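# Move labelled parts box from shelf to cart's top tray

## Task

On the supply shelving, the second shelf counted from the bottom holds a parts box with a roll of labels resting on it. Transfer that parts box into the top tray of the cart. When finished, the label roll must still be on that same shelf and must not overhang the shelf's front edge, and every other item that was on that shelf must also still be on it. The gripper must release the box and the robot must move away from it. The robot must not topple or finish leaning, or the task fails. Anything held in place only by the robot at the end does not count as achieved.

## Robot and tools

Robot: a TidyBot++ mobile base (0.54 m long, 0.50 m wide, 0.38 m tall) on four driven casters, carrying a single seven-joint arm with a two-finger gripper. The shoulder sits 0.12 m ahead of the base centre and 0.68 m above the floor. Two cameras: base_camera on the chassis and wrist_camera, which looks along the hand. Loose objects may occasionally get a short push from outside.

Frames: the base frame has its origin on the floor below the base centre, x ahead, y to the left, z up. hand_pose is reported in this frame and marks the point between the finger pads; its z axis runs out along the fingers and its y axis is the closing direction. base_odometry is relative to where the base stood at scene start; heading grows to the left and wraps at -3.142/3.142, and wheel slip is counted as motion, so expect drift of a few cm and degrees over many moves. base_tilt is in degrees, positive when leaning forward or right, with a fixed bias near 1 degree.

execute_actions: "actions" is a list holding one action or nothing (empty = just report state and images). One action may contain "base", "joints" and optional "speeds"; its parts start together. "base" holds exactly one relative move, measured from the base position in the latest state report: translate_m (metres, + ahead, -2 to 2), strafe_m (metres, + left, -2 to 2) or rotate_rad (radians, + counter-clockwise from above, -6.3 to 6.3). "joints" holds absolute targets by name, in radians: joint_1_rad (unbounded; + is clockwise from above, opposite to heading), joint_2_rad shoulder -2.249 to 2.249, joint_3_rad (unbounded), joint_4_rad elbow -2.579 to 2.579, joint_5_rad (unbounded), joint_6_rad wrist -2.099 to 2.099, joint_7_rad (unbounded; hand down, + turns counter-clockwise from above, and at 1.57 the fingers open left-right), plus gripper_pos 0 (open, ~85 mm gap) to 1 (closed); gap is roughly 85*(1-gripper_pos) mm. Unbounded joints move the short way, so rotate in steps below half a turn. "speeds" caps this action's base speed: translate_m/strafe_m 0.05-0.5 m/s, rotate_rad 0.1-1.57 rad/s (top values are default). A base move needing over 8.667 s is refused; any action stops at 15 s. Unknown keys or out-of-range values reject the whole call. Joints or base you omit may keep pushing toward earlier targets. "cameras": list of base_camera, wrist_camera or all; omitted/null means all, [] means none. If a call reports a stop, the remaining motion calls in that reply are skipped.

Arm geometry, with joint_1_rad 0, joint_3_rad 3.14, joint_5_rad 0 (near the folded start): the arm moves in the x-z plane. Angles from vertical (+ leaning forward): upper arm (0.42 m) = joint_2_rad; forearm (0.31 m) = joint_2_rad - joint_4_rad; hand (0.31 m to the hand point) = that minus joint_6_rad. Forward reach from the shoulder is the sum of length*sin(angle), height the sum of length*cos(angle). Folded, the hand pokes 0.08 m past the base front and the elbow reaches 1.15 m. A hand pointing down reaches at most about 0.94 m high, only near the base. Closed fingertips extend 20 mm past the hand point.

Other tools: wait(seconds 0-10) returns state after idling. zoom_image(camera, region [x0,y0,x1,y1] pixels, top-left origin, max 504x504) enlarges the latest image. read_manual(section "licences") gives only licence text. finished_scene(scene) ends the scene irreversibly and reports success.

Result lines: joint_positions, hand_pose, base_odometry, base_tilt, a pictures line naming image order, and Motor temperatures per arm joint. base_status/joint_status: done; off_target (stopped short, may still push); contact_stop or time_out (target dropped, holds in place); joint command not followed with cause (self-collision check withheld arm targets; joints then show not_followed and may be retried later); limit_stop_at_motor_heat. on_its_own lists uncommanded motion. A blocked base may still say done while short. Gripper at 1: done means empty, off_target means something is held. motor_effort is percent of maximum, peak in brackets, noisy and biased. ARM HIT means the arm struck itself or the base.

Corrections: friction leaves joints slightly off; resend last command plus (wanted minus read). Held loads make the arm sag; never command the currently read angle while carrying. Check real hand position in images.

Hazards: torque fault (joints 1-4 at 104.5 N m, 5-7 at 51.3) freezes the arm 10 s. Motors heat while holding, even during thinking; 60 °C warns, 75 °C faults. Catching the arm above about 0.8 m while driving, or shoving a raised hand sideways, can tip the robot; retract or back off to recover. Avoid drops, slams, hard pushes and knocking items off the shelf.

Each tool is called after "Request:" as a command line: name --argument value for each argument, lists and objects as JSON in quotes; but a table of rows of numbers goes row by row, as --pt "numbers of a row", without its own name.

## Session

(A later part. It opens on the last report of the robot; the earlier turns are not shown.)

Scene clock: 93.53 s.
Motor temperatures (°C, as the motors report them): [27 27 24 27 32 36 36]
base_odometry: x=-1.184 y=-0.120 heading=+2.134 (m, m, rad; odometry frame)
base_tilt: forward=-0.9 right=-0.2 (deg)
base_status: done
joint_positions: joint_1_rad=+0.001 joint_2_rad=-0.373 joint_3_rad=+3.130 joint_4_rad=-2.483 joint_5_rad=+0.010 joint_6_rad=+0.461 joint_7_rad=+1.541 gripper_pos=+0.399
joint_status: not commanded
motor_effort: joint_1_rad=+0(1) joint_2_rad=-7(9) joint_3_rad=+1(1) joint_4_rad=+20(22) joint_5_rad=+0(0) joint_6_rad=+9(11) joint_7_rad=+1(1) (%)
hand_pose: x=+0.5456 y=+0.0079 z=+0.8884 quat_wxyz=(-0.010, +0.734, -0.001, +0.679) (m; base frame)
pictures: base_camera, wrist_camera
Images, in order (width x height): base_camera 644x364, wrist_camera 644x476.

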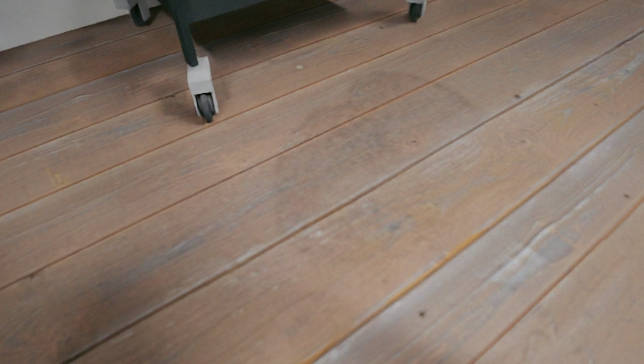

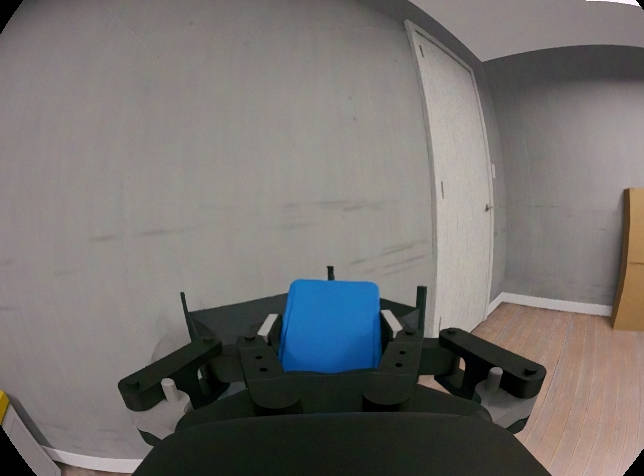

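Request:
execute_actions --actions '[{"joints": {"joint_2_rad": -0.008, "joint_4_rad": -1.556, "joint_6_rad": -0.762}}]'

Scene clock: 96.57 s.
Motor temperatures (°C, as the motors report them): [27 27 24 27 32 36 36]
base_odometry: x=-1.184 y=-0.120 heading=+2.134 (m, m, rad; odometry frame)
base_tilt: forward=-0.9 right=-0.2 (deg)
base_status: not commanded
joint_positions: joint_1_rad=+0.001 joint_2_rad=-0.021 joint_3_rad=+3.130 joint_4_rad=-1.582 joint_5_rad=+0.010 joint_6_rad=-0.729 joint_7_rad=+1.541 gripper_pos=+0.399
joint_status: all done
motor_effort: joint_1_rad=+0(0) joint_2_rad=-21(22) joint_3_rad=+0(0) joint_4_rad=+22(23) joint_5_rad=+0(0) joint_6_rad=+8(10) joint_7_rad=+1(0) (%)
hand_pose: x=+0.6586 y=+0.0053 z=+0.9006 quat_wxyz=(-0.004, +0.911, -0.006, +0.413) (m; base frame)
pictures: base_camera, wrist_camera
Images, in order (width x height): base_camera 644x364, wrist_camera 644x476.

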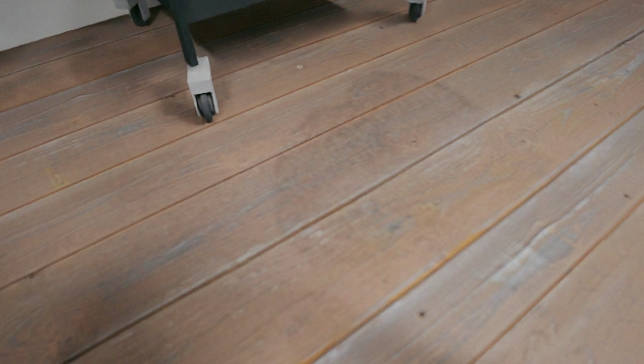

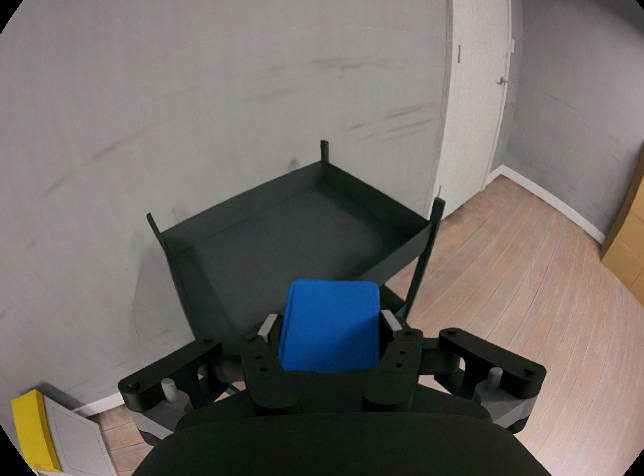

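Request:
execute_actions --actions '[{"base": {"translate_m": 0.28}, "speeds": {"translate_m": 0.15}}]'

Scene clock: 100.20 s.
Motor temperatures (°C, as the motors report them): [27 27 24 27 32 36 36]
base_odometry: x=-1.334 y=+0.117 heading=+2.133 (m, m, rad; odometry frame)
base_tilt: forward=-0.9 right=-0.2 (deg)
base_status: done
joint_positions: joint_1_rad=+0.001 joint_2_rad=-0.009 joint_3_rad=+3.130 joint_4_rad=-1.581 joint_5_rad=+0.010 joint_6_rad=-0.731 joint_7_rad=+1.541 gripper_pos=+0.399
joint_status: not commanded
motor_effort: joint_1_rad=+0(1) joint_2_rad=-21(24) joint_3_rad=+0(1) joint_4_rad=+22(23) joint_5_rad=+0(0) joint_6_rad=+8(8) joint_7_rad=+1(1) (%)
hand_pose: x=+0.6610 y=+0.0053 z=+0.8941 quat_wxyz=(-0.004, +0.913, -0.006, +0.407) (m; base frame)
pictures: base_camera, wrist_camera
Images, in order (width x height): base_camera 644x364, wrist_camera 644x476.

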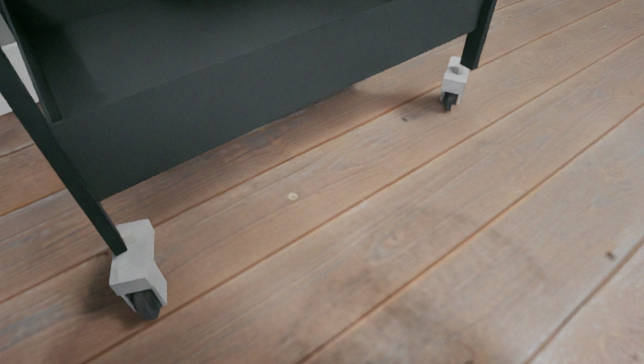

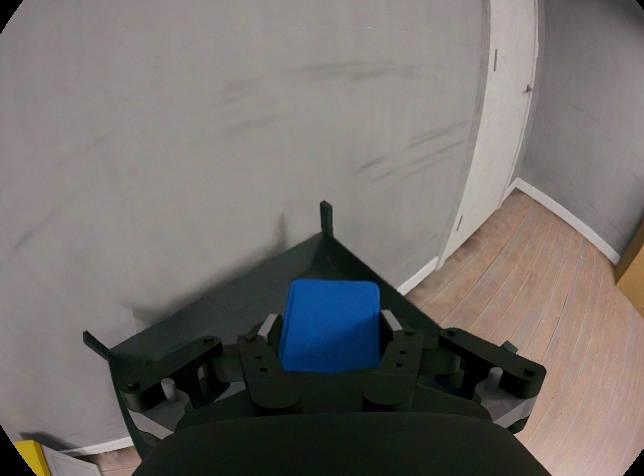

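Request:
execute_actions --actions '[{"joints": {"joint_2_rad": 0.0394, "joint_4_rad": -1.8814, "joint_6_rad": -0.3862}}]'

Scene clock: 107.17 s.
Motor temperatures (°C, as the motors report them): [27 27 24 27 32 36 36]
base_odometry: x=-1.334 y=+0.117 heading=+2.133 (m, m, rad; odometry frame)
base_tilt: forward=-0.9 right=-0.2 (deg)
base_status: not commanded
joint_positions: joint_1_rad=+0.001 joint_2_rad=+0.033 joint_3_rad=+3.130 joint_4_rad=-1.866 joint_5_rad=+0.010 joint_6_rad=-0.426 joint_7_rad=+1.541 gripper_pos=+0.399
joint_status: all done
motor_effort: joint_1_rad=+0(0) joint_2_rad=-22(24) joint_3_rad=-1(0) joint_4_rad=+21(21) joint_5_rad=+0(0) joint_6_rad=+8(8) joint_7_rad=+1(1) (%)
hand_pose: x=+0.6571 y=+0.0060 z=+0.7878 quat_wxyz=(-0.005, +0.918, -0.005, +0.397) (m; base frame)
pictures: base_camera, wrist_camera
Images, in order (width x height): base_camera 644x364, wrist_camera 644x476.

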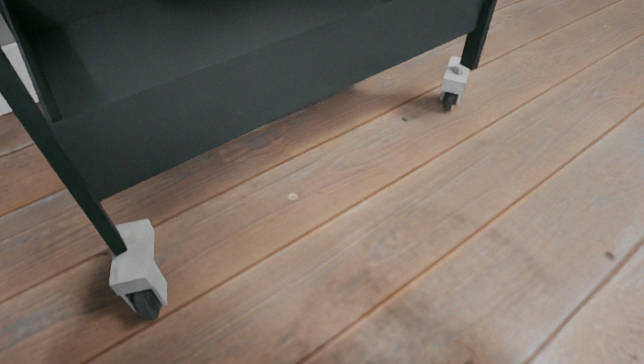

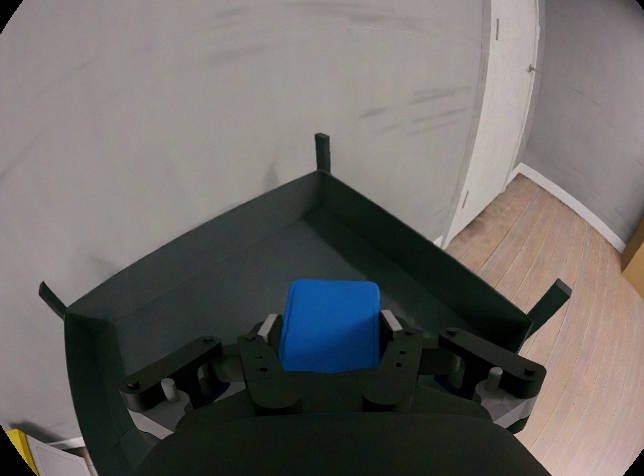

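Request:
execute_actions --actions '[{"joints": {"joint_2_rad": 0.0716, "joint_4_rad": -1.9895, "joint_6_rad": -0.2309}}]'

Scene clock: 109.13 s.
Motor temperatures (°C, as the motors report them): [27 27 24 27 32 36 36]
base_odometry: x=-1.334 y=+0.117 heading=+2.133 (m, m, rad; odometry frame)
base_tilt: forward=-0.9 right=-0.2 (deg)
base_status: not commanded
joint_positions: joint_1_rad=+0.001 joint_2_rad=+0.064 joint_3_rad=+3.130 joint_4_rad=-1.975 joint_5_rad=+0.010 joint_6_rad=-0.271 joint_7_rad=+1.541 gripper_pos=+0.399
joint_status: all done
motor_effort: joint_1_rad=+0(0) joint_2_rad=-22(24) joint_3_rad=+0(0) joint_4_rad=+20(20) joint_5_rad=+0(0) joint_6_rad=+7(8) joint_7_rad=+1(1) (%)
hand_pose: x=+0.6563 y=+0.0064 z=+0.7500 quat_wxyz=(-0.005, +0.915, -0.005, +0.404) (m; base frame)
pictures: base_camera, wrist_camera
Images, in order (width x height): base_camera 644x364, wrist_camera 644x476.

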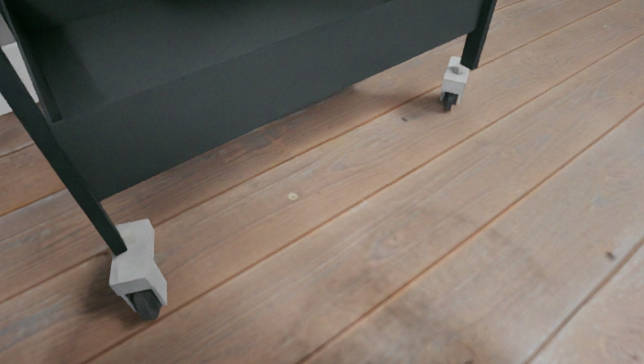

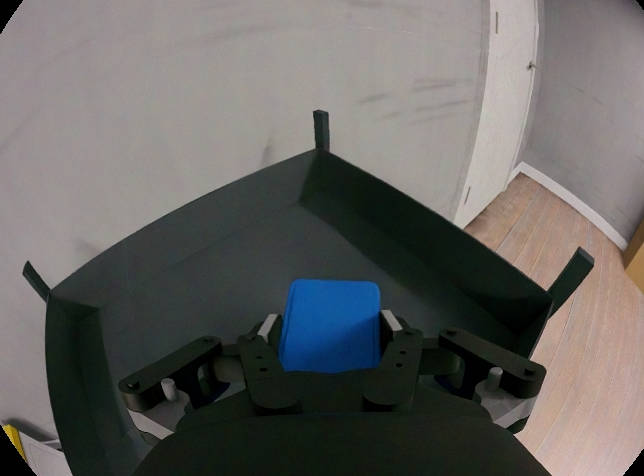

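Request:
execute_actions --actions '[]'

Scene clock: 109.90 s.
Motor temperatures (°C, as the motors report them): [27 27 24 27 32 36 36]
base_odometry: x=-1.334 y=+0.117 heading=+2.133 (m, m, rad; odometry frame)
base_tilt: forward=-0.9 right=-0.2 (deg)
base_status: not commanded
joint_positions: joint_1_rad=+0.001 joint_2_rad=+0.064 joint_3_rad=+3.130 joint_4_rad=-1.975 joint_5_rad=+0.010 joint_6_rad=-0.271 joint_7_rad=+1.541 gripper_pos=+0.399
joint_status: all done
motor_effort: joint_1_rad=+0(0) joint_2_rad=-22(24) joint_3_rad=+0(0) joint_4_rad=+21(20) joint_5_rad=+0(0) joint_6_rad=+8(8) joint_7_rad=+1(1) (%)
hand_pose: x=+0.6563 y=+0.0064 z=+0.7500 quat_wxyz=(-0.005, +0.915, -0.005, +0.404) (m; base frame)
pictures: base_camera, wrist_camera
Images, in order (width x height): base_camera 644x364, wrist_camera 644x476.

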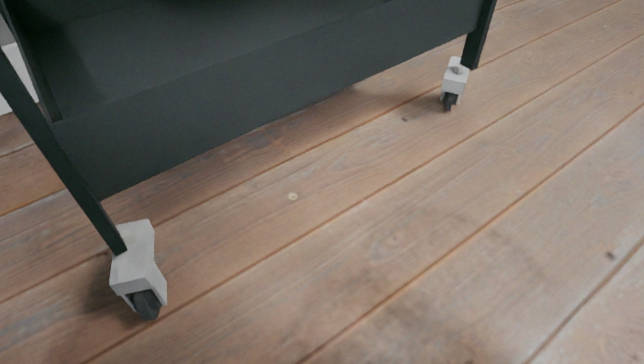

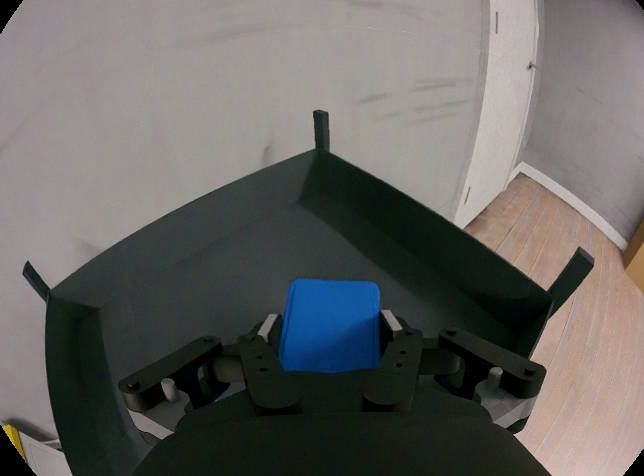

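Request:
execute_actions --actions '[{"joints": {"joint_2_rad": 0.0979, "joint_4_rad": -2.0332, "joint_6_rad": -0.1609}}]'

Scene clock: 111.33 s.
Motor temperatures (°C, as the motors report them): [27 27 24 27 32 36 36]
base_odometry: x=-1.334 y=+0.117 heading=+2.133 (m, m, rad; odometry frame)
base_tilt: forward=-0.9 right=-0.2 (deg)
base_status: not commanded
joint_positions: joint_1_rad=+0.001 joint_2_rad=+0.089 joint_3_rad=+3.130 joint_4_rad=-2.016 joint_5_rad=+0.010 joint_6_rad=-0.199 joint_7_rad=+1.541 gripper_pos=+0.399
joint_status: all done
motor_effort: joint_1_rad=+0(0) joint_2_rad=-23(24) joint_3_rad=+0(0) joint_4_rad=+20(22) joint_5_rad=+0(0) joint_6_rad=+7(7) joint_7_rad=+1(1) (%)
hand_pose: x=+0.6581 y=+0.0066 z=+0.7327 quat_wxyz=(-0.006, +0.914, -0.005, +0.407) (m; base frame)
pictures: base_camera, wrist_camera
Images, in order (width x height): base_camera 644x364, wrist_camera 644x476.

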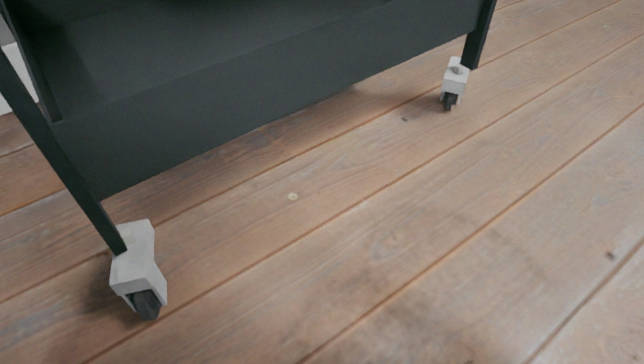

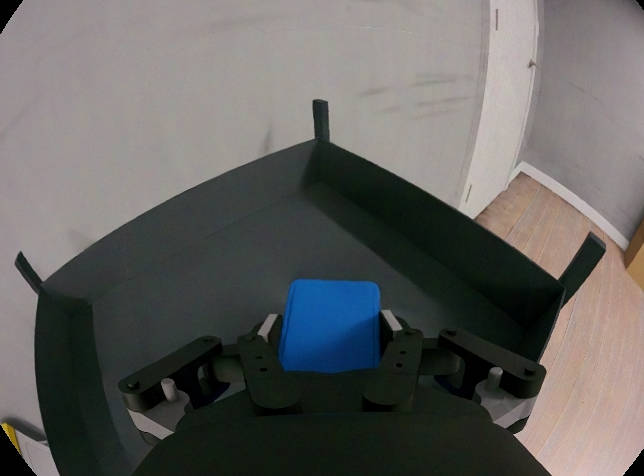

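Request:
execute_actions --actions '[{"joints": {"joint_2_rad": 0.1183, "joint_4_rad": -2.0588, "joint_6_rad": -0.1209}}]' --cameras '["wrist_camera"]'

Scene clock: 112.47 s.
Motor temperatures (°C, as the motors report them): [27 27 24 27 32 36 36]
base_odometry: x=-1.334 y=+0.117 heading=+2.133 (m, m, rad; odometry frame)
base_tilt: forward=-0.9 right=-0.2 (deg)
base_status: not commanded
joint_positions: joint_1_rad=+0.001 joint_2_rad=+0.108 joint_3_rad=+3.130 joint_4_rad=-2.040 joint_5_rad=+0.010 joint_6_rad=-0.159 joint_7_rad=+1.541 gripper_pos=+0.399
joint_status: all done
motor_effort: joint_1_rad=+0(0) joint_2_rad=-24(24) joint_3_rad=+0(1) joint_4_rad=+19(20) joint_5_rad=+0(0) joint_6_rad=+7(8) joint_7_rad=+1(1) (%)
hand_pose: x=+0.6582 y=+0.0067 z=+0.7195 quat_wxyz=(-0.006, +0.914, -0.005, +0.405) (m; base frame)
pictures: wrist_camera
Images, in order (width x height): wrist_camera 644x476.

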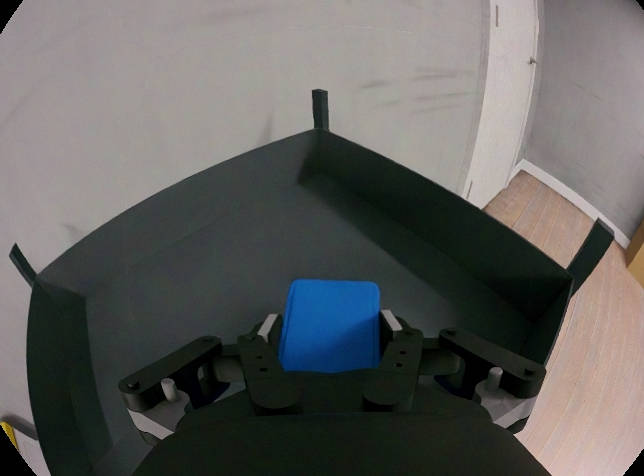

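Request:
execute_actions --actions '[{"joints": {"joint_2_rad": 0.1396, "joint_4_rad": -2.0870, "joint_6_rad": -0.0744}}]' --cameras '["wrist_camera"]'

Scene clock: 113.43 s.
Motor temperatures (°C, as the motors report them): [27 27 24 27 32 36 36]
base_odometry: x=-1.334 y=+0.117 heading=+2.133 (m, m, rad; odometry frame)
base_tilt: forward=-0.9 right=-0.2 (deg)
base_status: not commanded
joint_positions: joint_1_rad=+0.001 joint_2_rad=+0.129 joint_3_rad=+3.130 joint_4_rad=-2.068 joint_5_rad=+0.010 joint_6_rad=-0.112 joint_7_rad=+1.541 gripper_pos=+0.399
joint_status: all done
motor_effort: joint_1_rad=+0(0) joint_2_rad=-23(24) joint_3_rad=+0(0) joint_4_rad=+18(20) joint_5_rad=-1(0) joint_6_rad=+7(9) joint_7_rad=+1(1) (%)
hand_pose: x=+0.6577 y=+0.0068 z=+0.7048 quat_wxyz=(-0.006, +0.915, -0.005, +0.404) (m; base frame)
pictures: wrist_camera
Images, in order (width x height): wrist_camera 644x476.

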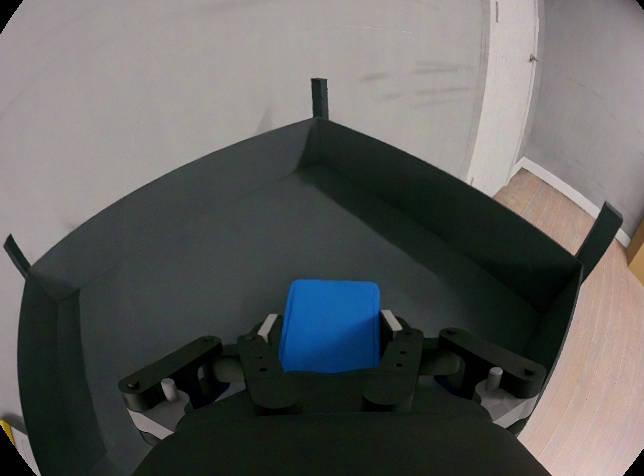

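Request:
execute_actions --actions '[{"joints": {"joint_2_rad": 0.1646, "joint_4_rad": -2.1163, "joint_6_rad": -0.0211}}]' --cameras '["wrist_camera"]'

Scene clock: 114.50 s.
Motor temperatures (°C, as the motors report them): [27 27 24 27 32 36 36]
base_odometry: x=-1.334 y=+0.117 heading=+2.133 (m, m, rad; odometry frame)
base_tilt: forward=-0.9 right=-0.2 (deg)
base_status: not commanded
joint_positions: joint_1_rad=+0.001 joint_2_rad=+0.139 joint_3_rad=+3.130 joint_4_rad=-2.088 joint_5_rad=+0.010 joint_6_rad=-0.052 joint_7_rad=+1.541 gripper_pos=+0.399
joint_status: all done
motor_effort: joint_1_rad=+0(0) joint_2_rad=-22(24) joint_3_rad=+0(0) joint_4_rad=+17(19) joint_5_rad=+0(0) joint_6_rad=+6(7) joint_7_rad=+1(1) (%)
hand_pose: x=+0.6625 y=+0.0070 z=+0.7042 quat_wxyz=(-0.007, +0.908, -0.004, +0.418) (m; base frame)
pictures: wrist_camera
Images, in order (width x height): wrist_camera 644x476.

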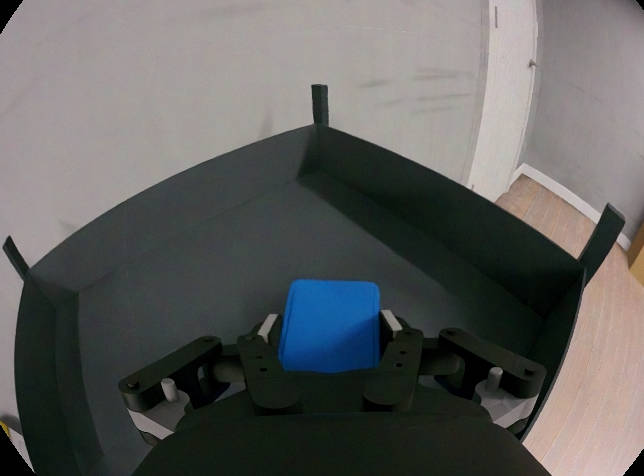

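Request:
execute_actions --actions '[{"joints": {"joint_2_rad": 0.139, "joint_4_rad": -2.088, "joint_6_rad": -0.052, "gripper_pos": 0.0}}]' --cameras '["wrist_camera"]'

Scene clock: 115.80 s.
Motor temperatures (°C, as the motors report them): [27 27 24 27 32 36 36]
base_odometry: x=-1.334 y=+0.117 heading=+2.133 (m, m, rad; odometry frame)
base_tilt: forward=-0.9 right=-0.2 (deg)
base_status: not commanded
joint_positions: joint_1_rad=+0.001 joint_2_rad=+0.138 joint_3_rad=+3.130 joint_4_rad=-2.088 joint_5_rad=+0.010 joint_6_rad=-0.052 joint_7_rad=+1.541 gripper_pos=+0.000
joint_status: all done
motor_effort: joint_1_rad=+0(0) joint_2_rad=-23(24) joint_3_rad=-1(1) joint_4_rad=+18(19) joint_5_rad=+0(0) joint_6_rad=+7(7) joint_7_rad=+1(2) (%)
hand_pose: x=+0.6625 y=+0.0070 z=+0.7048 quat_wxyz=(-0.007, +0.908, -0.004, +0.419) (m; base frame)
pictures: wrist_camera
Images, in order (width x height): wrist_camera 644x476.

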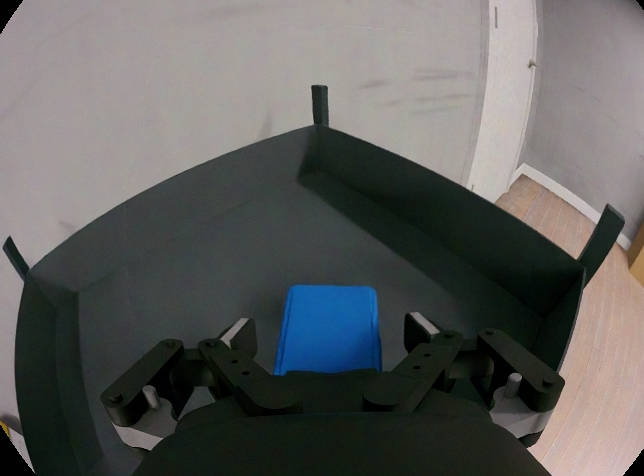

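Request:
execute_actions --actions '[{"joints": {"joint_2_rad": -0.01, "joint_4_rad": -1.58, "joint_6_rad": -0.73}}]' --cameras '["wrist_camera"]'

Scene clock: 117.80 s.
Motor temperatures (°C, as the motors report them): [27 27 24 27 32 36 36]
base_odometry: x=-1.334 y=+0.117 heading=+2.133 (m, m, rad; odometry frame)
base_tilt: forward=-0.9 right=-0.2 (deg)
base_status: not commanded
joint_positions: joint_1_rad=+0.001 joint_2_rad=-0.001 joint_3_rad=+3.130 joint_4_rad=-1.600 joint_5_rad=+0.010 joint_6_rad=-0.694 joint_7_rad=+1.541 gripper_pos=+0.000
joint_status: all done
motor_effort: joint_1_rad=+0(0) joint_2_rad=-21(25) joint_3_rad=+0(1) joint_4_rad=+21(21) joint_5_rad=+0(0) joint_6_rad=+7(7) joint_7_rad=+1(1) (%)
hand_pose: x=+0.6663 y=+0.0054 z=+0.8877 quat_wxyz=(-0.004, +0.911, -0.006, +0.412) (m; base frame)
pictures: wrist_camera
Images, in order (width x height): wrist_camera 644x476.

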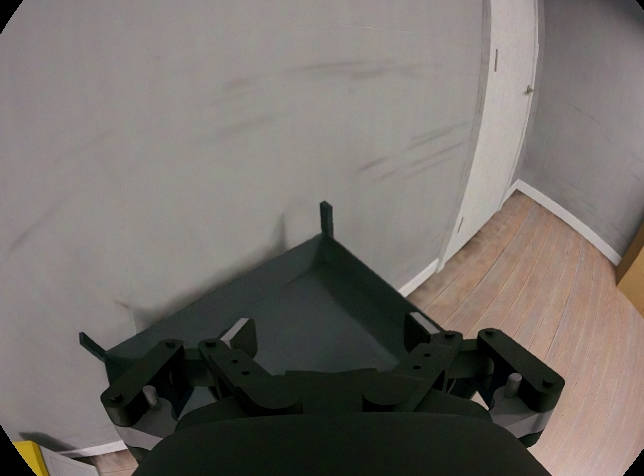

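Hand is clear of the tray. Now back away and fold the arm.

Request:
execute_actions --actions '[{"base": {"translate_m": -0.4}, "joints": {"joint_2_rad": -0.38, "joint_4_rad": -2.5, "joint_6_rad": -0.87}}]'

Scene clock: 124.53 s.
Motor temperatures (°C, as the motors report them): [27 27 24 27 32 36 36]
base_odometry: x=-1.120 y=-0.222 heading=+2.133 (m, m, rad; odometry frame)
base_tilt: forward=-0.9 right=-0.2 (deg)
base_status: done
joint_positions: joint_1_rad=+0.001 joint_2_rad=-0.370 joint_3_rad=+3.130 joint_4_rad=-2.483 joint_5_rad=+0.010 joint_6_rad=-0.838 joint_7_rad=+1.541 gripper_pos=+0.000
joint_status: all done
motor_effort: joint_1_rad=+0(3) joint_2_rad=-1(26) joint_3_rad=+0(3) joint_4_rad=+16(21) joint_5_rad=+0(1) joint_6_rad=+1(6) joint_7_rad=+1(1) (%)
hand_pose: x=+0.2948 y=+0.0006 z=+0.6061 quat_wxyz=(+0.004, +0.995, -0.006, +0.095) (m; base frame)
pictures: base_camera, wrist_camera
Images, in order (width x height): base_camera 644x364, wrist_camera 644x476.

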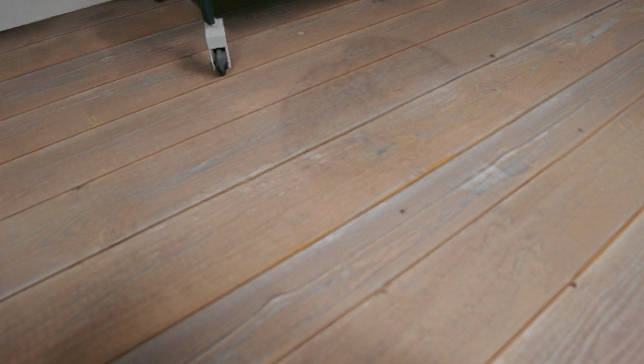

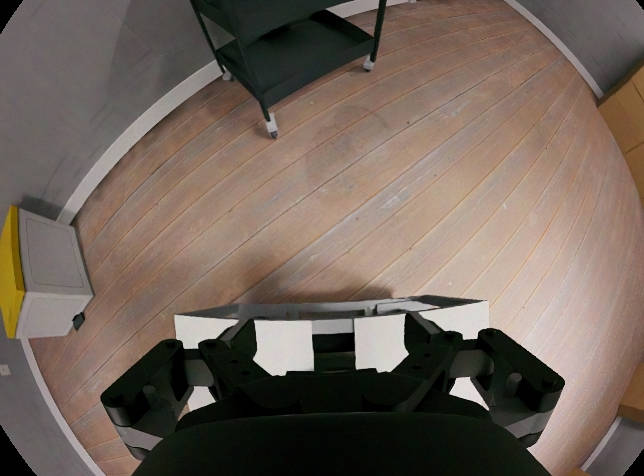

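Request:
finished_scene --scene 1

The scene is finished: the task was done.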